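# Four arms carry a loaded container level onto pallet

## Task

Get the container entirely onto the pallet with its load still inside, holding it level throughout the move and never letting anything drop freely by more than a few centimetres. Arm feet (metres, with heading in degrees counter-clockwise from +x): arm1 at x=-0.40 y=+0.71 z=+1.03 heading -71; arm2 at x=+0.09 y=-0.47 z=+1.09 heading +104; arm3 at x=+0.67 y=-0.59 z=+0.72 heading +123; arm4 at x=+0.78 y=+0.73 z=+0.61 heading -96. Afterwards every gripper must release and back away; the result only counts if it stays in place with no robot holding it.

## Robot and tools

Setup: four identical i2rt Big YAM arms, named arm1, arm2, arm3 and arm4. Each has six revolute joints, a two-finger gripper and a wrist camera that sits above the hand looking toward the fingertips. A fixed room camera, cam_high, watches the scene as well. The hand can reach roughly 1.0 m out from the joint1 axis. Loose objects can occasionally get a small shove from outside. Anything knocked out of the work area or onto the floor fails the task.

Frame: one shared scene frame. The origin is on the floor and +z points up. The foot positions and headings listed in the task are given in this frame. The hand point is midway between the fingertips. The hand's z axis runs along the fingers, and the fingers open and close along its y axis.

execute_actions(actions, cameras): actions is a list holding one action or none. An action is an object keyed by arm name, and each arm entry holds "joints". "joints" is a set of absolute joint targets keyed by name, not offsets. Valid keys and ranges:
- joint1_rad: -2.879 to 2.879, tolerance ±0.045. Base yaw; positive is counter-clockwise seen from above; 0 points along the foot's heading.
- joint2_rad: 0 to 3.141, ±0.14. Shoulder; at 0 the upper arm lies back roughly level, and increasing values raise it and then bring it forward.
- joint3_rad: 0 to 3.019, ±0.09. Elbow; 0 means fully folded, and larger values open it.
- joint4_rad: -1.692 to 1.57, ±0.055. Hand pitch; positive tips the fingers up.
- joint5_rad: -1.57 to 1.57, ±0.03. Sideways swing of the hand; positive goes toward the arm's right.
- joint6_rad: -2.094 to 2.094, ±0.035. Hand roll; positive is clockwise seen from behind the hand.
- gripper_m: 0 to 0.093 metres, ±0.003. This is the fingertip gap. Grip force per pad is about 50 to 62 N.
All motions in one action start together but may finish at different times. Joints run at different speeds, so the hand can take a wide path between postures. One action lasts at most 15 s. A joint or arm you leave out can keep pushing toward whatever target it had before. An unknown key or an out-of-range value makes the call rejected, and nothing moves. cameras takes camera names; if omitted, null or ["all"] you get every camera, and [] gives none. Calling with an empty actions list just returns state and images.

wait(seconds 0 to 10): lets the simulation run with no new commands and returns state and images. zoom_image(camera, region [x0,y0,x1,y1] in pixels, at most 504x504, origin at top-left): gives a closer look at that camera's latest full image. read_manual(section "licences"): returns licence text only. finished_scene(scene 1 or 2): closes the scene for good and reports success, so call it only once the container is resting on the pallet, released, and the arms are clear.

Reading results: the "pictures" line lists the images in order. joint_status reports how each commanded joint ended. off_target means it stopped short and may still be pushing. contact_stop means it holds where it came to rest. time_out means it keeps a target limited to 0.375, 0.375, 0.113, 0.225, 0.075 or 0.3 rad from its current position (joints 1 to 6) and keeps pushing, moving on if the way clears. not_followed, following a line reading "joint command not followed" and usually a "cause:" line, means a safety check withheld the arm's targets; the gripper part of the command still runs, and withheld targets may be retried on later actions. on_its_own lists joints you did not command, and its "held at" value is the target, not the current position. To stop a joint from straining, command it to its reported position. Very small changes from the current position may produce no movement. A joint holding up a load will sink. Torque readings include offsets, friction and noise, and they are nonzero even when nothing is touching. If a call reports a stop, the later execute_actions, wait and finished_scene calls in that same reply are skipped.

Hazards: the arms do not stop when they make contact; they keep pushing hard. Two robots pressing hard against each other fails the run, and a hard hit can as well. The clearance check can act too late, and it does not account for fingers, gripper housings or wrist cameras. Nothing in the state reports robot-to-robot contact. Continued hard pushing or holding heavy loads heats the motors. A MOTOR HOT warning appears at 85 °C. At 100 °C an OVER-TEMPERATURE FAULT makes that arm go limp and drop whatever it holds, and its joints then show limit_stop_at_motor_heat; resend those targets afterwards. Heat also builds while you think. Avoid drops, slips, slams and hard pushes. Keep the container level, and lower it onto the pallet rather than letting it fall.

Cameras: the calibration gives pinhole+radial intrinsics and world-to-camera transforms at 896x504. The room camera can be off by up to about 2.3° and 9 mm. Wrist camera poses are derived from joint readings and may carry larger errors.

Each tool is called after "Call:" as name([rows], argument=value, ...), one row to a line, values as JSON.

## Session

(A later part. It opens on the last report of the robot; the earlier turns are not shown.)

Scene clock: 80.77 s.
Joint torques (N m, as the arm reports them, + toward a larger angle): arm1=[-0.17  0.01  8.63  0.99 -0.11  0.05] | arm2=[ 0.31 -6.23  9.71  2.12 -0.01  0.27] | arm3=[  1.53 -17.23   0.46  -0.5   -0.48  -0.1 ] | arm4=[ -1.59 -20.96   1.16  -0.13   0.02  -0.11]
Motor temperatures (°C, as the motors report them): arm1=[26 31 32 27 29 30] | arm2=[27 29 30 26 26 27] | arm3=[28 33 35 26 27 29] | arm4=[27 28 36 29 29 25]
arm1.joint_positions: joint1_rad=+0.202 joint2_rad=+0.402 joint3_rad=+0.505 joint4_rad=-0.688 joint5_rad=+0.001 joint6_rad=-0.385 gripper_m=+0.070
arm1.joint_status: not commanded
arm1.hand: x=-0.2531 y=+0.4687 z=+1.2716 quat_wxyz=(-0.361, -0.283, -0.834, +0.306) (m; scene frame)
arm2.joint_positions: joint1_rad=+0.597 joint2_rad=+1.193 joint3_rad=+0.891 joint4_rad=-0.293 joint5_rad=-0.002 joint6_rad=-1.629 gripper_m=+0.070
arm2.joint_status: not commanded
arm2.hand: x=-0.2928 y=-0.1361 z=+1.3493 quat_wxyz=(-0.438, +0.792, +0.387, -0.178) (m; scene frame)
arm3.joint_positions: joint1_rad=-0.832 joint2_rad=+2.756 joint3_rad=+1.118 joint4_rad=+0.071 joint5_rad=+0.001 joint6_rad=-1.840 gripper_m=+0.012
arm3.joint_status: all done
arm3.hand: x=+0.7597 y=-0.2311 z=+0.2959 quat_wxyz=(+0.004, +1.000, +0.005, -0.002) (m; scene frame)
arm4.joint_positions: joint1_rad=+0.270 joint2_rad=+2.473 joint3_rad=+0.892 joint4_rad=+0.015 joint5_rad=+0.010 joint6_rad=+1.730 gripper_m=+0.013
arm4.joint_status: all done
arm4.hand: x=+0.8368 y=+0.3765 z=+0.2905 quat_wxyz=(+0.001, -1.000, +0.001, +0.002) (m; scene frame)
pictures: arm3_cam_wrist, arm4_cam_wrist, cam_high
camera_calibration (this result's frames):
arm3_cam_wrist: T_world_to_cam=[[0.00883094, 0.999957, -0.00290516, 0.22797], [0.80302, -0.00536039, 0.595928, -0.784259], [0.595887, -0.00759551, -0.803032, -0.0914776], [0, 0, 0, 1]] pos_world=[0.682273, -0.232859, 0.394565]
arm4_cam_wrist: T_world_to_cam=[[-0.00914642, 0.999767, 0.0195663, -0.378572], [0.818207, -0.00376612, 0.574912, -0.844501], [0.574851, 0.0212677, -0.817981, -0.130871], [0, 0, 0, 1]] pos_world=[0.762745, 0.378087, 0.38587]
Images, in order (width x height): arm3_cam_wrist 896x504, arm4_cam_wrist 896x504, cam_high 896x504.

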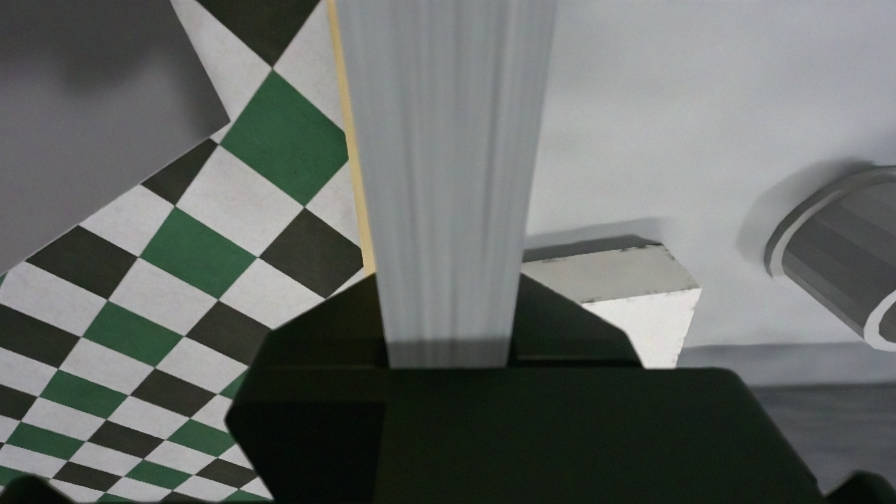

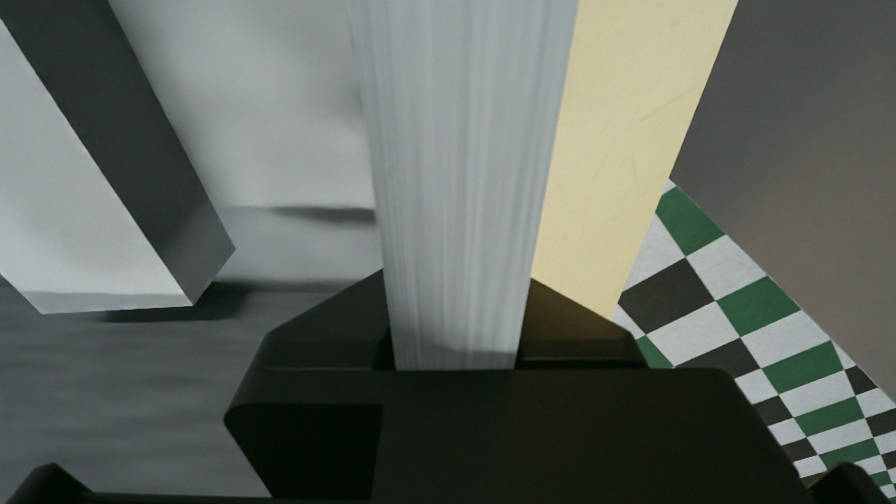

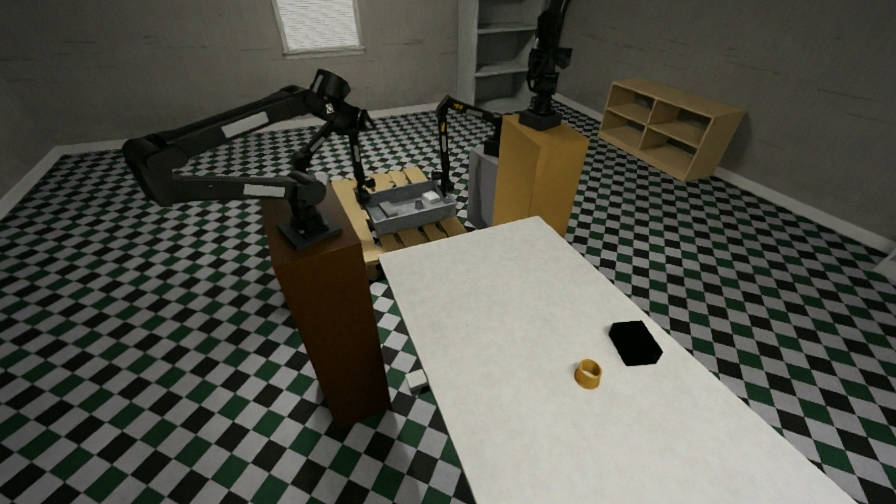

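Call:
execute_actions([
  {"arm3":{"joints":{"joint2_rad":2.775,"joint3_rad":1.182,"joint4_rad":0.07}},"arm4":{"joints":{"joint2_rad":2.51,"joint3_rad":0.95,"joint4_rad":0.028}}},
], cameras=[])

Call:
execute_actions([
  {"arm3":{"joints":{"joint2_rad":2.842,"joint3_rad":1.24,"joint4_rad":0.078}},"arm4":{"joints":{"joint2_rad":2.582,"joint3_rad":0.993,"joint4_rad":0.055}}},
], cameras=["cam_high","arm3_cam_wrist"])

Scene clock: 81.80 s.
Joint torques (N m, as the arm reports them, + toward a larger angle): arm1=[-0.16  0.01  8.64  0.98 -0.11  0.05] | arm2=[ 0.24 -6.3   9.71  2.12 -0.01  0.27] | arm3=[  1.24 -16.73   0.89  -0.32  -0.48  -0.05] | arm4=[ -1.13 -20.12   1.14   0.04  -0.03  -0.16]
Motor temperatures (°C, as the motors report them): arm1=[26 31 32 27 29 30] | arm2=[27 29 30 26 26 27] | arm3=[28 32 34 26 27 29] | arm4=[27 28 35 29 29 25]
arm1.joint_positions: joint1_rad=+0.202 joint2_rad=+0.402 joint3_rad=+0.505 joint4_rad=-0.688 joint5_rad=+0.001 joint6_rad=-0.385 gripper_m=+0.070
arm1.joint_status: not commanded
arm1.hand: x=-0.2531 y=+0.4687 z=+1.2716 quat_wxyz=(-0.361, -0.283, -0.834, +0.306) (m; scene frame)
arm2.joint_positions: joint1_rad=+0.597 joint2_rad=+1.193 joint3_rad=+0.891 joint4_rad=-0.293 joint5_rad=-0.002 joint6_rad=-1.629 gripper_m=+0.070
arm2.joint_status: not commanded
arm2.hand: x=-0.2928 y=-0.1361 z=+1.3493 quat_wxyz=(-0.438, +0.792, +0.387, -0.178) (m; scene frame)
arm3.joint_positions: joint1_rad=-0.832 joint2_rad=+2.815 joint3_rad=+1.166 joint4_rad=+0.079 joint5_rad=+0.001 joint6_rad=-1.839 gripper_m=+0.012
arm3.joint_status: all done
arm3.hand: x=+0.7595 y=-0.2316 z=+0.2741 quat_wxyz=(+0.005, +1.000, +0.005, -0.002) (m; scene frame)
arm4.joint_positions: joint1_rad=+0.270 joint2_rad=+2.542 joint3_rad=+0.933 joint4_rad=+0.046 joint5_rad=+0.011 joint6_rad=+1.730 gripper_m=+0.013
arm4.joint_status: all done
arm4.hand: x=+0.8370 y=+0.3751 z=+0.2669 quat_wxyz=(+0.000, -1.000, +0.001, +0.002) (m; scene frame)
pictures: none
No camera images: the call's "cameras" was empty. Leave "cameras" out to get every camera's image.

Scene clock: 82.60 s.
Joint torques (N m, as the arm reports them, + toward a larger angle): arm1=[-0.23 -0.06  8.61  0.99 -0.11  0.05] | arm2=[ 0.23 -6.3   9.7   2.13 -0.01  0.28] | arm3=[  0.75 -16.5    0.57  -0.26  -0.53  -0.09] | arm4=[ -1.71 -20.6    0.65   0.02  -0.02  -0.12]
Motor temperatures (°C, as the motors report them): arm1=[26 31 32 27 29 30] | arm2=[27 29 30 26 26 27] | arm3=[28 32 34 26 27 29] | arm4=[27 28 35 29 29 25]
arm1.joint_positions: joint1_rad=+0.202 joint2_rad=+0.402 joint3_rad=+0.505 joint4_rad=-0.688 joint5_rad=+0.001 joint6_rad=-0.385 gripper_m=+0.070
arm1.joint_status: not commanded
arm1.hand: x=-0.2531 y=+0.4687 z=+1.2716 quat_wxyz=(-0.361, -0.283, -0.834, +0.306) (m; scene frame)
arm2.joint_positions: joint1_rad=+0.597 joint2_rad=+1.193 joint3_rad=+0.891 joint4_rad=-0.293 joint5_rad=-0.002 joint6_rad=-1.629 gripper_m=+0.070
arm2.joint_status: not commanded
arm2.hand: x=-0.2928 y=-0.1361 z=+1.3493 quat_wxyz=(-0.438, +0.792, +0.387, -0.178) (m; scene frame)
arm3.joint_positions: joint1_rad=-0.832 joint2_rad=+2.884 joint3_rad=+1.228 joint4_rad=+0.088 joint5_rad=+0.001 joint6_rad=-1.839 gripper_m=+0.012
arm3.joint_status: all done
arm3.hand: x=+0.7594 y=-0.2320 z=+0.2477 quat_wxyz=(+0.005, +1.000, +0.005, -0.002) (m; scene frame)
arm4.joint_positions: joint1_rad=+0.270 joint2_rad=+2.616 joint3_rad=+0.980 joint4_rad=+0.073 joint5_rad=+0.011 joint6_rad=+1.731 gripper_m=+0.013
arm4.joint_status: all done
arm4.hand: x=+0.8372 y=+0.3749 z=+0.2409 quat_wxyz=(+0.000, -1.000, +0.001, +0.002) (m; scene frame)
pictures: arm3_cam_wrist, cam_high
camera_calibration (this result's frames):
arm3_cam_wrist: T_world_to_cam=[[0.00996935, 0.999941, -0.00438913, 0.228166], [0.80324, -0.00539379, 0.595632, -0.755327], [0.595573, -0.00946358, -0.803246, -0.130137], [0, 0, 0, 1]] pos_world=[0.68194, -0.233458, 0.346366]
Images, in order (width x height): arm3_cam_wrist 896x504, cam_high 896x504.

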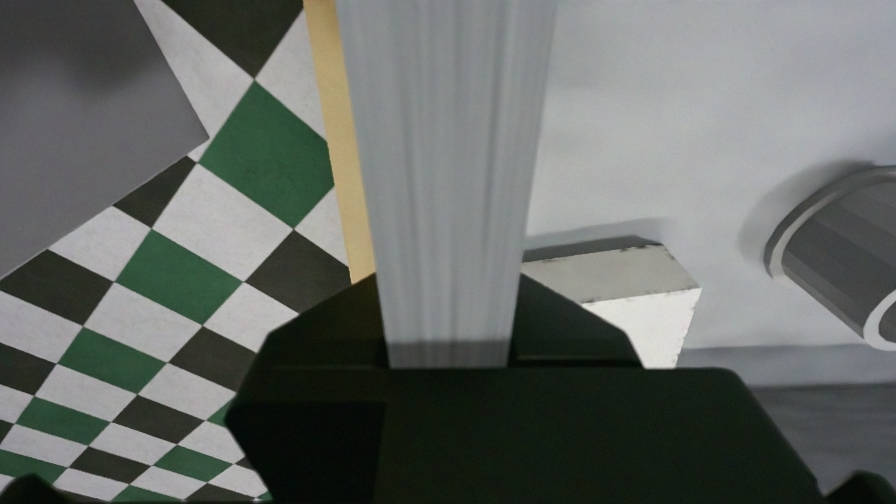

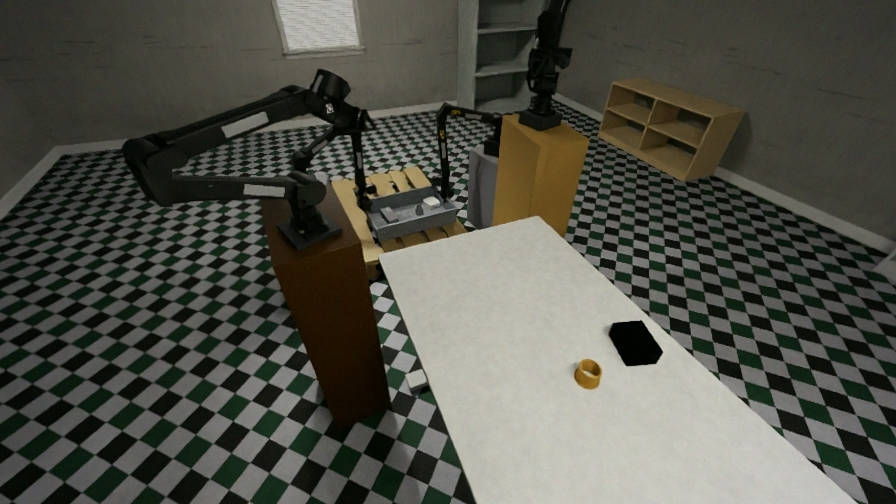

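Call:
execute_actions([
  {"arm3":{"joints":{"joint2_rad":2.908,"joint3_rad":1.302,"joint4_rad":0.081}},"arm4":{"joints":{"joint2_rad":2.652,"joint3_rad":1.04,"joint4_rad":0.078}}},
], cameras=[])

Call:
execute_actions([
  {"arm3":{"joints":{"joint2_rad":2.962,"joint3_rad":1.355,"joint4_rad":0.081}},"arm4":{"joints":{"joint2_rad":2.708,"joint3_rad":1.082,"joint4_rad":0.093}}},
], cameras=[])

Scene clock: 83.50 s.
Joint torques (N m, as the arm reports them, + toward a larger angle): arm1=[-0.19  0.03  8.64  1.   -0.11  0.05] | arm2=[ 0.23 -6.2   9.71  2.13 -0.01  0.28] | arm3=[  1.4  -17.02   0.53  -0.24  -0.52  -0.12] | arm4=[ -1.23 -20.46   0.31   0.24   0.    -0.14]
Motor temperatures (°C, as the motors report them): arm1=[26 31 33 27 29 30] | arm2=[27 29 30 26 26 27] | arm3=[28 32 34 26 27 29] | arm4=[27 28 35 29 29 25]
arm1.joint_positions: joint1_rad=+0.202 joint2_rad=+0.402 joint3_rad=+0.505 joint4_rad=-0.688 joint5_rad=+0.001 joint6_rad=-0.385 gripper_m=+0.070
arm1.joint_status: not commanded
arm1.hand: x=-0.2531 y=+0.4687 z=+1.2716 quat_wxyz=(-0.361, -0.283, -0.834, +0.306) (m; scene frame)
arm2.joint_positions: joint1_rad=+0.597 joint2_rad=+1.193 joint3_rad=+0.891 joint4_rad=-0.293 joint5_rad=-0.002 joint6_rad=-1.629 gripper_m=+0.070
arm2.joint_status: not commanded
arm2.hand: x=-0.2928 y=-0.1361 z=+1.3493 quat_wxyz=(-0.438, +0.792, +0.387, -0.178) (m; scene frame)
arm3.joint_positions: joint1_rad=-0.832 joint2_rad=+2.950 joint3_rad=+1.291 joint4_rad=+0.091 joint5_rad=+0.001 joint6_rad=-1.838 gripper_m=+0.012
arm3.joint_status: all done
arm3.hand: x=+0.7593 y=-0.2320 z=+0.2224 quat_wxyz=(+0.005, +1.000, +0.005, -0.002) (m; scene frame)
arm4.joint_positions: joint1_rad=+0.270 joint2_rad=+2.688 joint3_rad=+1.030 joint4_rad=+0.096 joint5_rad=+0.011 joint6_rad=+1.731 gripper_m=+0.013
arm4.joint_status: all done
arm4.hand: x=+0.8374 y=+0.3749 z=+0.2153 quat_wxyz=(-0.001, -1.000, +0.002, +0.002) (m; scene frame)
pictures: none
No camera images: the call's "cameras" was empty. Leave "cameras" out to get every camera's image.

Scene clock: 84.20 s.
Joint torques (N m, as the arm reports them, + toward a larger angle): arm1=[-0.18  0.01  8.63  0.99 -0.11  0.05] | arm2=[ 0.25 -6.25  9.73  2.12  0.    0.27] | arm3=[  1.63 -16.31   0.86  -0.39  -0.64  -0.1 ] | arm4=[ -1.2  -19.61   0.98   0.4    0.14  -0.12]
Motor temperatures (°C, as the motors report them): arm1=[26 31 33 27 29 30] | arm2=[27 29 30 26 26 27] | arm3=[28 32 34 26 27 29] | arm4=[27 28 34 29 29 25]
arm1.joint_positions: joint1_rad=+0.202 joint2_rad=+0.402 joint3_rad=+0.505 joint4_rad=-0.688 joint5_rad=+0.001 joint6_rad=-0.385 gripper_m=+0.070
arm1.joint_status: not commanded
arm1.hand: x=-0.2531 y=+0.4687 z=+1.2716 quat_wxyz=(-0.361, -0.283, -0.834, +0.306) (m; scene frame)
arm2.joint_positions: joint1_rad=+0.597 joint2_rad=+1.193 joint3_rad=+0.891 joint4_rad=-0.293 joint5_rad=-0.002 joint6_rad=-1.629 gripper_m=+0.070
arm2.joint_status: not commanded
arm2.hand: x=-0.2928 y=-0.1361 z=+1.3493 quat_wxyz=(-0.438, +0.792, +0.387, -0.178) (m; scene frame)
arm3.joint_positions: joint1_rad=-0.831 joint2_rad=+3.000 joint3_rad=+1.338 joint4_rad=+0.095 joint5_rad=+0.004 joint6_rad=-1.838 gripper_m=+0.012
arm3.joint_status: all done
arm3.hand: x=+0.7594 y=-0.2329 z=+0.2034 quat_wxyz=(+0.004, +1.000, +0.005, +0.000) (m; scene frame)
arm4.joint_positions: joint1_rad=+0.268 joint2_rad=+2.730 joint3_rad=+1.063 joint4_rad=+0.106 joint5_rad=+0.008 joint6_rad=+1.730 gripper_m=+0.013
arm4.joint_status: all done
arm4.hand: x=+0.8374 y=+0.3746 z=+0.1997 quat_wxyz=(-0.001, -1.000, +0.002, +0.000) (m; scene frame)
pictures: none
No camera images: the call's "cameras" was empty. Leave "cameras" out to get every camera's image.

Contact beginning. Unload and release.

Call:
execute_actions([
  {"arm3":{"joints":{"joint2_rad":3.01,"joint3_rad":1.36}},"arm4":{"joints":{"joint2_rad":2.75,"joint3_rad":1.085}}},
], cameras=[])

Call:
execute_actions([
  {"arm3":{"joints":{"gripper_m":0.07}},"arm4":{"joints":{"gripper_m":0.07}}},
], cameras=[])

Call:
execute_actions([
  {"arm3":{"joints":{"joint2_rad":2.6,"joint3_rad":1.02,"joint4_rad":0.02}},"arm4":{"joints":{"joint2_rad":2.3,"joint3_rad":0.83,"joint4_rad":-0.09}}},
], cameras=[])

Call:
execute_actions([
  {"arm3":{"joints":{"joint2_rad":1.3,"joint3_rad":0.8,"joint4_rad":-0.9}},"arm4":{"joints":{"joint2_rad":1.1,"joint3_rad":0.8,"joint4_rad":-1.0}}},
])

Scene clock: 85.00 s.
Joint torques (N m, as the arm reports them, + toward a larger angle): arm1=[-0.19  0.01  8.65  0.97 -0.11  0.05] | arm2=[ 0.25 -6.18  9.72  2.12 -0.01  0.28] | arm3=[  1.34 -13.89   0.38  -0.52  -0.79  -0.12] | arm4=[ -1.   -15.39   1.02   0.34   0.3   -0.11]
Motor temperatures (°C, as the motors report them): arm1=[26 31 33 27 29 30] | arm2=[27 29 30 26 26 27] | arm3=[28 32 33 26 27 29] | arm4=[27 28 34 29 29 25]
arm1.joint_positions: joint1_rad=+0.202 joint2_rad=+0.402 joint3_rad=+0.505 joint4_rad=-0.688 joint5_rad=+0.001 joint6_rad=-0.385 gripper_m=+0.070
arm1.joint_status: not commanded
arm1.hand: x=-0.2531 y=+0.4687 z=+1.2716 quat_wxyz=(-0.361, -0.283, -0.834, +0.306) (m; scene frame)
arm2.joint_positions: joint1_rad=+0.597 joint2_rad=+1.193 joint3_rad=+0.891 joint4_rad=-0.293 joint5_rad=-0.002 joint6_rad=-1.629 gripper_m=+0.070
arm2.joint_status: not commanded
arm2.hand: x=-0.2928 y=-0.1361 z=+1.3493 quat_wxyz=(-0.438, +0.792, +0.387, -0.178) (m; scene frame)
arm3.joint_positions: joint1_rad=-0.831 joint2_rad=+3.015 joint3_rad=+1.348 joint4_rad=+0.101 joint5_rad=+0.006 joint6_rad=-1.838 gripper_m=+0.012
arm3.joint_status: all done
arm3.hand: x=+0.7592 y=-0.2346 z=+0.1981 quat_wxyz=(+0.004, +1.000, +0.005, +0.001) (m; scene frame)
arm4.joint_positions: joint1_rad=+0.267 joint2_rad=+2.730 joint3_rad=+1.064 joint4_rad=+0.106 joint5_rad=+0.004 joint6_rad=+1.729 gripper_m=+0.013
arm4.joint_status: all done
arm4.hand: x=+0.8375 y=+0.3741 z=+0.1997 quat_wxyz=(-0.001, -1.000, +0.002, -0.001) (m; scene frame)
pictures: none
No camera images: the call's "cameras" was empty. Leave "cameras" out to get every camera's image.

Scene clock: 85.67 s.
Joint torques (N m, as the arm reports them, + toward a larger angle): arm1=[-0.16 -0.04  8.63  0.97 -0.11  0.05] | arm2=[ 0.19 -6.24  9.71  2.13 -0.01  0.28] | arm3=[  1.55 -13.99   0.07  -0.47  -0.22  -0.12] | arm4=[ -0.98 -15.63   0.06   0.78   0.14  -0.12]
Motor temperatures (°C, as the motors report them): arm1=[26 31 33 27 29 30] | arm2=[27 29 31 26 26 27] | arm3=[28 32 33 26 27 29] | arm4=[27 28 34 29 29 25]
arm1.joint_positions: joint1_rad=+0.202 joint2_rad=+0.402 joint3_rad=+0.505 joint4_rad=-0.688 joint5_rad=+0.001 joint6_rad=-0.385 gripper_m=+0.070
arm1.joint_status: not commanded
arm1.hand: x=-0.2531 y=+0.4687 z=+1.2716 quat_wxyz=(-0.361, -0.283, -0.834, +0.306) (m; scene frame)
arm2.joint_positions: joint1_rad=+0.597 joint2_rad=+1.193 joint3_rad=+0.891 joint4_rad=-0.293 joint5_rad=-0.002 joint6_rad=-1.629 gripper_m=+0.070
arm2.joint_status: not commanded
arm2.hand: x=-0.2928 y=-0.1361 z=+1.3493 quat_wxyz=(-0.438, +0.792, +0.387, -0.178) (m; scene frame)
arm3.joint_positions: joint1_rad=-0.830 joint2_rad=+3.015 joint3_rad=+1.357 joint4_rad=+0.097 joint5_rad=-0.004 joint6_rad=-1.837 gripper_m=+0.070
arm3.joint_status: all done
arm3.hand: x=+0.7582 y=-0.2295 z=+0.1977 quat_wxyz=(+0.000, +1.000, +0.005, -0.004) (m; scene frame)
arm4.joint_positions: joint1_rad=+0.267 joint2_rad=+2.731 joint3_rad=+1.078 joint4_rad=+0.095 joint5_rad=+0.007 joint6_rad=+1.729 gripper_m=+0.070
arm4.joint_status: all done
arm4.hand: x=+0.8379 y=+0.3682 z=+0.1990 quat_wxyz=(-0.002, -1.000, +0.002, +0.000) (m; scene frame)
pictures: none
No camera images: the call's "cameras" was empty. Leave "cameras" out to get every camera's image.

Scene clock: 86.93 s.
Joint torques (N m, as the arm reports them, + toward a larger angle): arm1=[-0.22 -0.04  8.64  0.98 -0.11  0.05] | arm2=[ 0.25 -6.2   9.71  2.12 -0.01  0.27] | arm3=[  1.23 -12.4    0.19  -0.51  -0.14  -0.13] | arm4=[ -0.92 -17.04   0.9    0.77  -0.06  -0.12]
Motor temperatures (°C, as the motors report them): arm1=[26 31 33 27 29 30] | arm2=[27 29 31 26 26 27] | arm3=[28 32 33 26 27 29] | arm4=[27 28 34 29 29 25]
arm1.joint_positions: joint1_rad=+0.202 joint2_rad=+0.402 joint3_rad=+0.505 joint4_rad=-0.688 joint5_rad=+0.001 joint6_rad=-0.385 gripper_m=+0.070
arm1.joint_status: not commanded
arm1.hand: x=-0.2531 y=+0.4687 z=+1.2716 quat_wxyz=(-0.361, -0.283, -0.834, +0.306) (m; scene frame)
arm2.joint_positions: joint1_rad=+0.597 joint2_rad=+1.193 joint3_rad=+0.891 joint4_rad=-0.293 joint5_rad=-0.002 joint6_rad=-1.629 gripper_m=+0.070
arm2.joint_status: not commanded
arm2.hand: x=-0.2928 y=-0.1361 z=+1.3493 quat_wxyz=(-0.438, +0.792, +0.387, -0.178) (m; scene frame)
arm3.joint_positions: joint1_rad=-0.830 joint2_rad=+2.587 joint3_rad=+1.023 joint4_rad=+0.033 joint5_rad=-0.006 joint6_rad=-1.837 gripper_m=+0.070
arm3.joint_status: all done
arm3.hand: x=+0.7629 y=-0.2118 z=+0.3574 quat_wxyz=(-0.014, +1.000, +0.005, -0.001) (m; scene frame)
arm4.joint_positions: joint1_rad=+0.267 joint2_rad=+2.300 joint3_rad=+0.833 joint4_rad=-0.084 joint5_rad=+0.012 joint6_rad=+1.729 gripper_m=+0.070
arm4.joint_status: all done
arm4.hand: x=+0.8364 y=+0.3658 z=+0.3478 quat_wxyz=(-0.006, -1.000, +0.002, +0.002) (m; scene frame)
pictures: none
No camera images: the call's "cameras" was empty. Leave "cameras" out to get every camera's image.

Scene clock: 88.63 s.
Joint torques (N m, as the arm reports them, + toward a larger angle): arm1=[-0.24  0.03  8.62  0.98 -0.11  0.05] | arm2=[ 0.24 -6.27  9.7   2.13 -0.01  0.28] | arm3=[ 1.2  -6.19  8.87 -0.16 -0.18 -0.1 ] | arm4=[-1.33 -7.58  8.58  1.03  0.   -0.17]
Motor temperatures (°C, as the motors report them): arm1=[26 31 33 27 29 30] | arm2=[27 29 31 26 26 27] | arm3=[28 32 33 26 27 29] | arm4=[27 28 34 29 29 25]
arm1.joint_positions: joint1_rad=+0.202 joint2_rad=+0.402 joint3_rad=+0.505 joint4_rad=-0.688 joint5_rad=+0.001 joint6_rad=-0.385 gripper_m=+0.070
arm1.joint_status: not commanded
arm1.hand: x=-0.2531 y=+0.4687 z=+1.2716 quat_wxyz=(-0.361, -0.283, -0.834, +0.306) (m; scene frame)
arm2.joint_positions: joint1_rad=+0.597 joint2_rad=+1.193 joint3_rad=+0.891 joint4_rad=-0.293 joint5_rad=-0.002 joint6_rad=-1.629 gripper_m=+0.070
arm2.joint_status: not commanded
arm2.hand: x=-0.2928 y=-0.1361 z=+1.3493 quat_wxyz=(-0.438, +0.792, +0.387, -0.178) (m; scene frame)
arm3.joint_positions: joint1_rad=-0.830 joint2_rad=+1.305 joint3_rad=+0.798 joint4_rad=-0.883 joint5_rad=-0.006 joint6_rad=-1.837 gripper_m=+0.070
arm3.joint_status: all done
arm3.hand: x=+0.7590 y=-0.2319 z=+0.7995 quat_wxyz=(-0.082, +0.996, +0.005, +0.017) (m; scene frame)
arm4.joint_positions: joint1_rad=+0.267 joint2_rad=+1.103 joint3_rad=+0.791 joint4_rad=-0.993 joint5_rad=+0.011 joint6_rad=+1.729 gripper_m=+0.070
arm4.joint_status: all done
arm4.hand: x=+0.8298 y=+0.3909 z=+0.7507 quat_wxyz=(-0.127, -0.992, +0.004, -0.018) (m; scene frame)
pictures: arm1_cam_wrist, arm2_cam_wrist, arm3_cam_wrist, arm4_cam_wrist, cam_high
camera_calibration (this result's frames):
arm1_cam_wrist: T_world_to_cam=[[-0.692632, -0.6523, 0.307839, -0.266056], [-0.721254, 0.622052, -0.304703, -0.0836738], [0.00726625, -0.433077, -0.901328, 1.47371], [0, 0, 0, 1]] pos_world=[-0.255338, 0.516731, 1.3847]
arm2_cam_wrist: T_world_to_cam=[[-0.458012, 0.31982, 0.829421, -1.21104], [0.878827, 0.303283, 0.36835, -0.194282], [-0.133743, 0.897627, -0.419974, 0.771464], [0, 0, 0, 1]] pos_world=[-0.280754, -0.246248, 1.40002]
arm3_cam_wrist: T_world_to_cam=[[0.00597519, 0.985378, 0.170277, 0.0905197], [0.779684, -0.111213, 0.616218, -1.1068], [0.626145, 0.12908, -0.768948, 0.294803], [0, 0, 0, 1]] pos_world=[0.677826, -0.25034, 0.893307]
arm4_cam_wrist: T_world_to_cam=[[-0.000054473, 0.972026, -0.234874, -0.207766], [0.795842, 0.142259, 0.588555, -1.15211], [0.605504, -0.186891, -0.773587, 0.271875], [0, 0, 0, 1]] pos_world=[0.752265, 0.416664, 0.839601]
Images, in order (width x height): arm1_cam_wrist 896x504, arm2_cam_wrist 896x504, arm3_cam_wrist 896x504, arm4_cam_wrist 896x504, cam_high 896x504.

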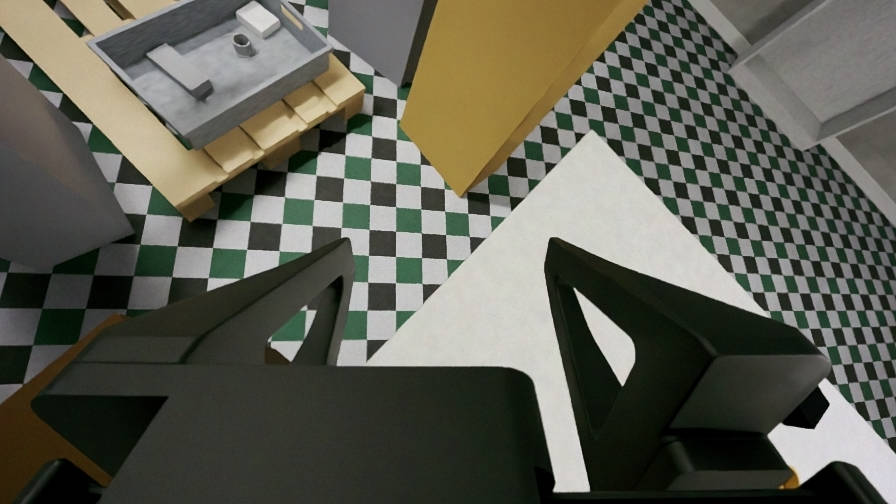

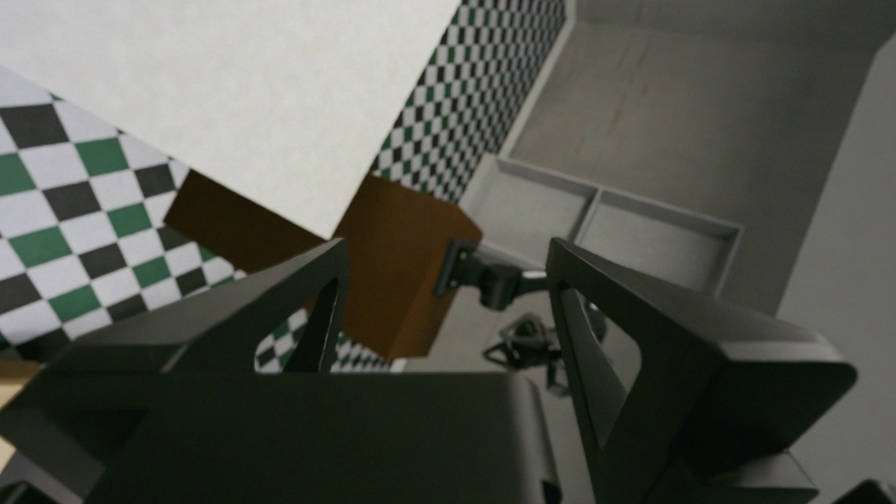

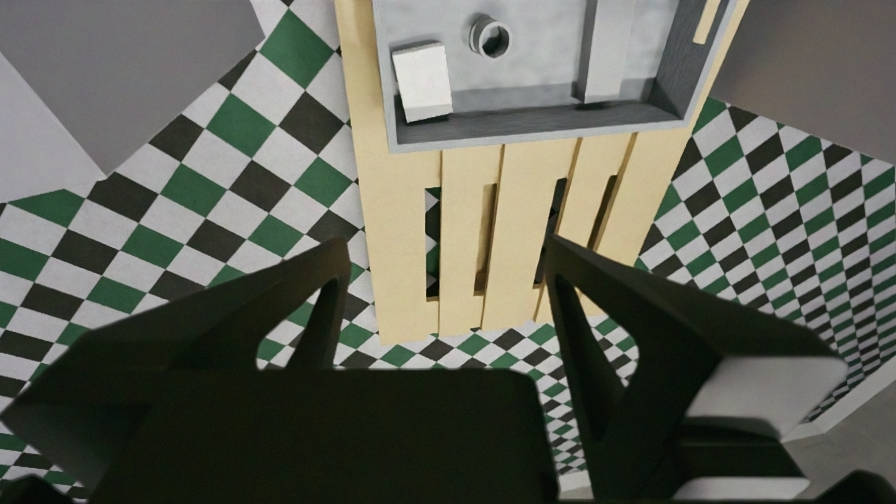

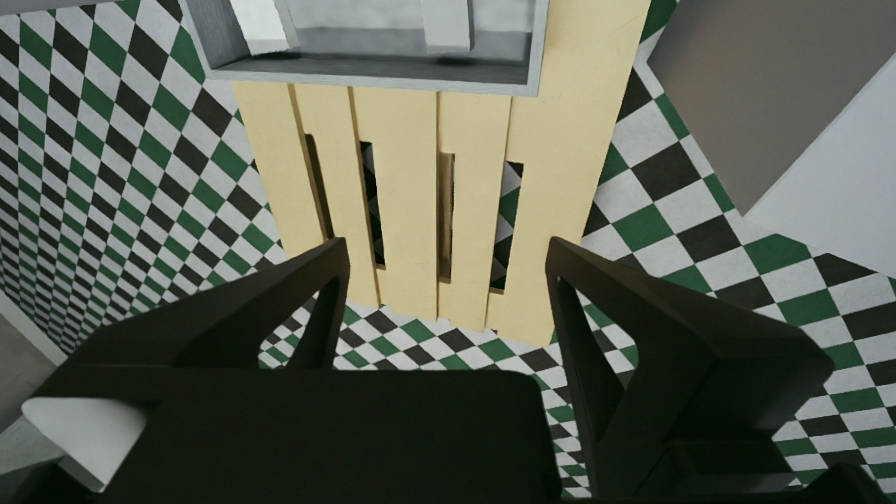

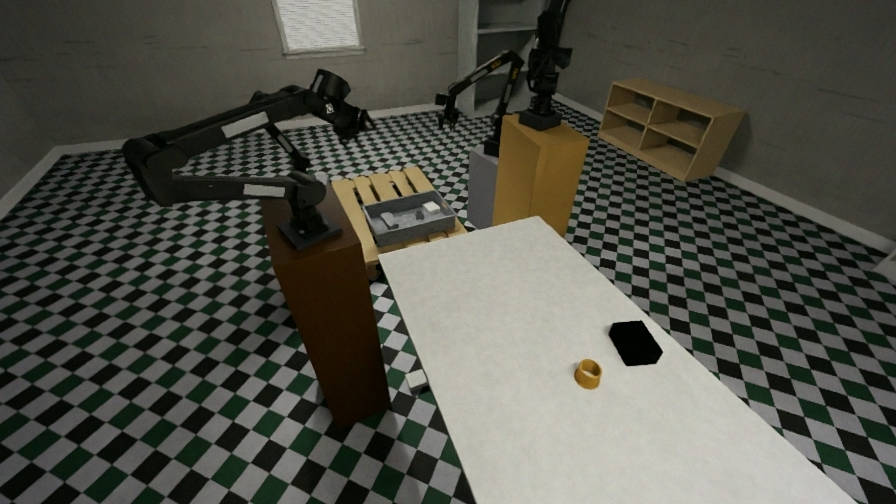

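Call:
finished_scene(scene=1)

The scene is finished: the task was done.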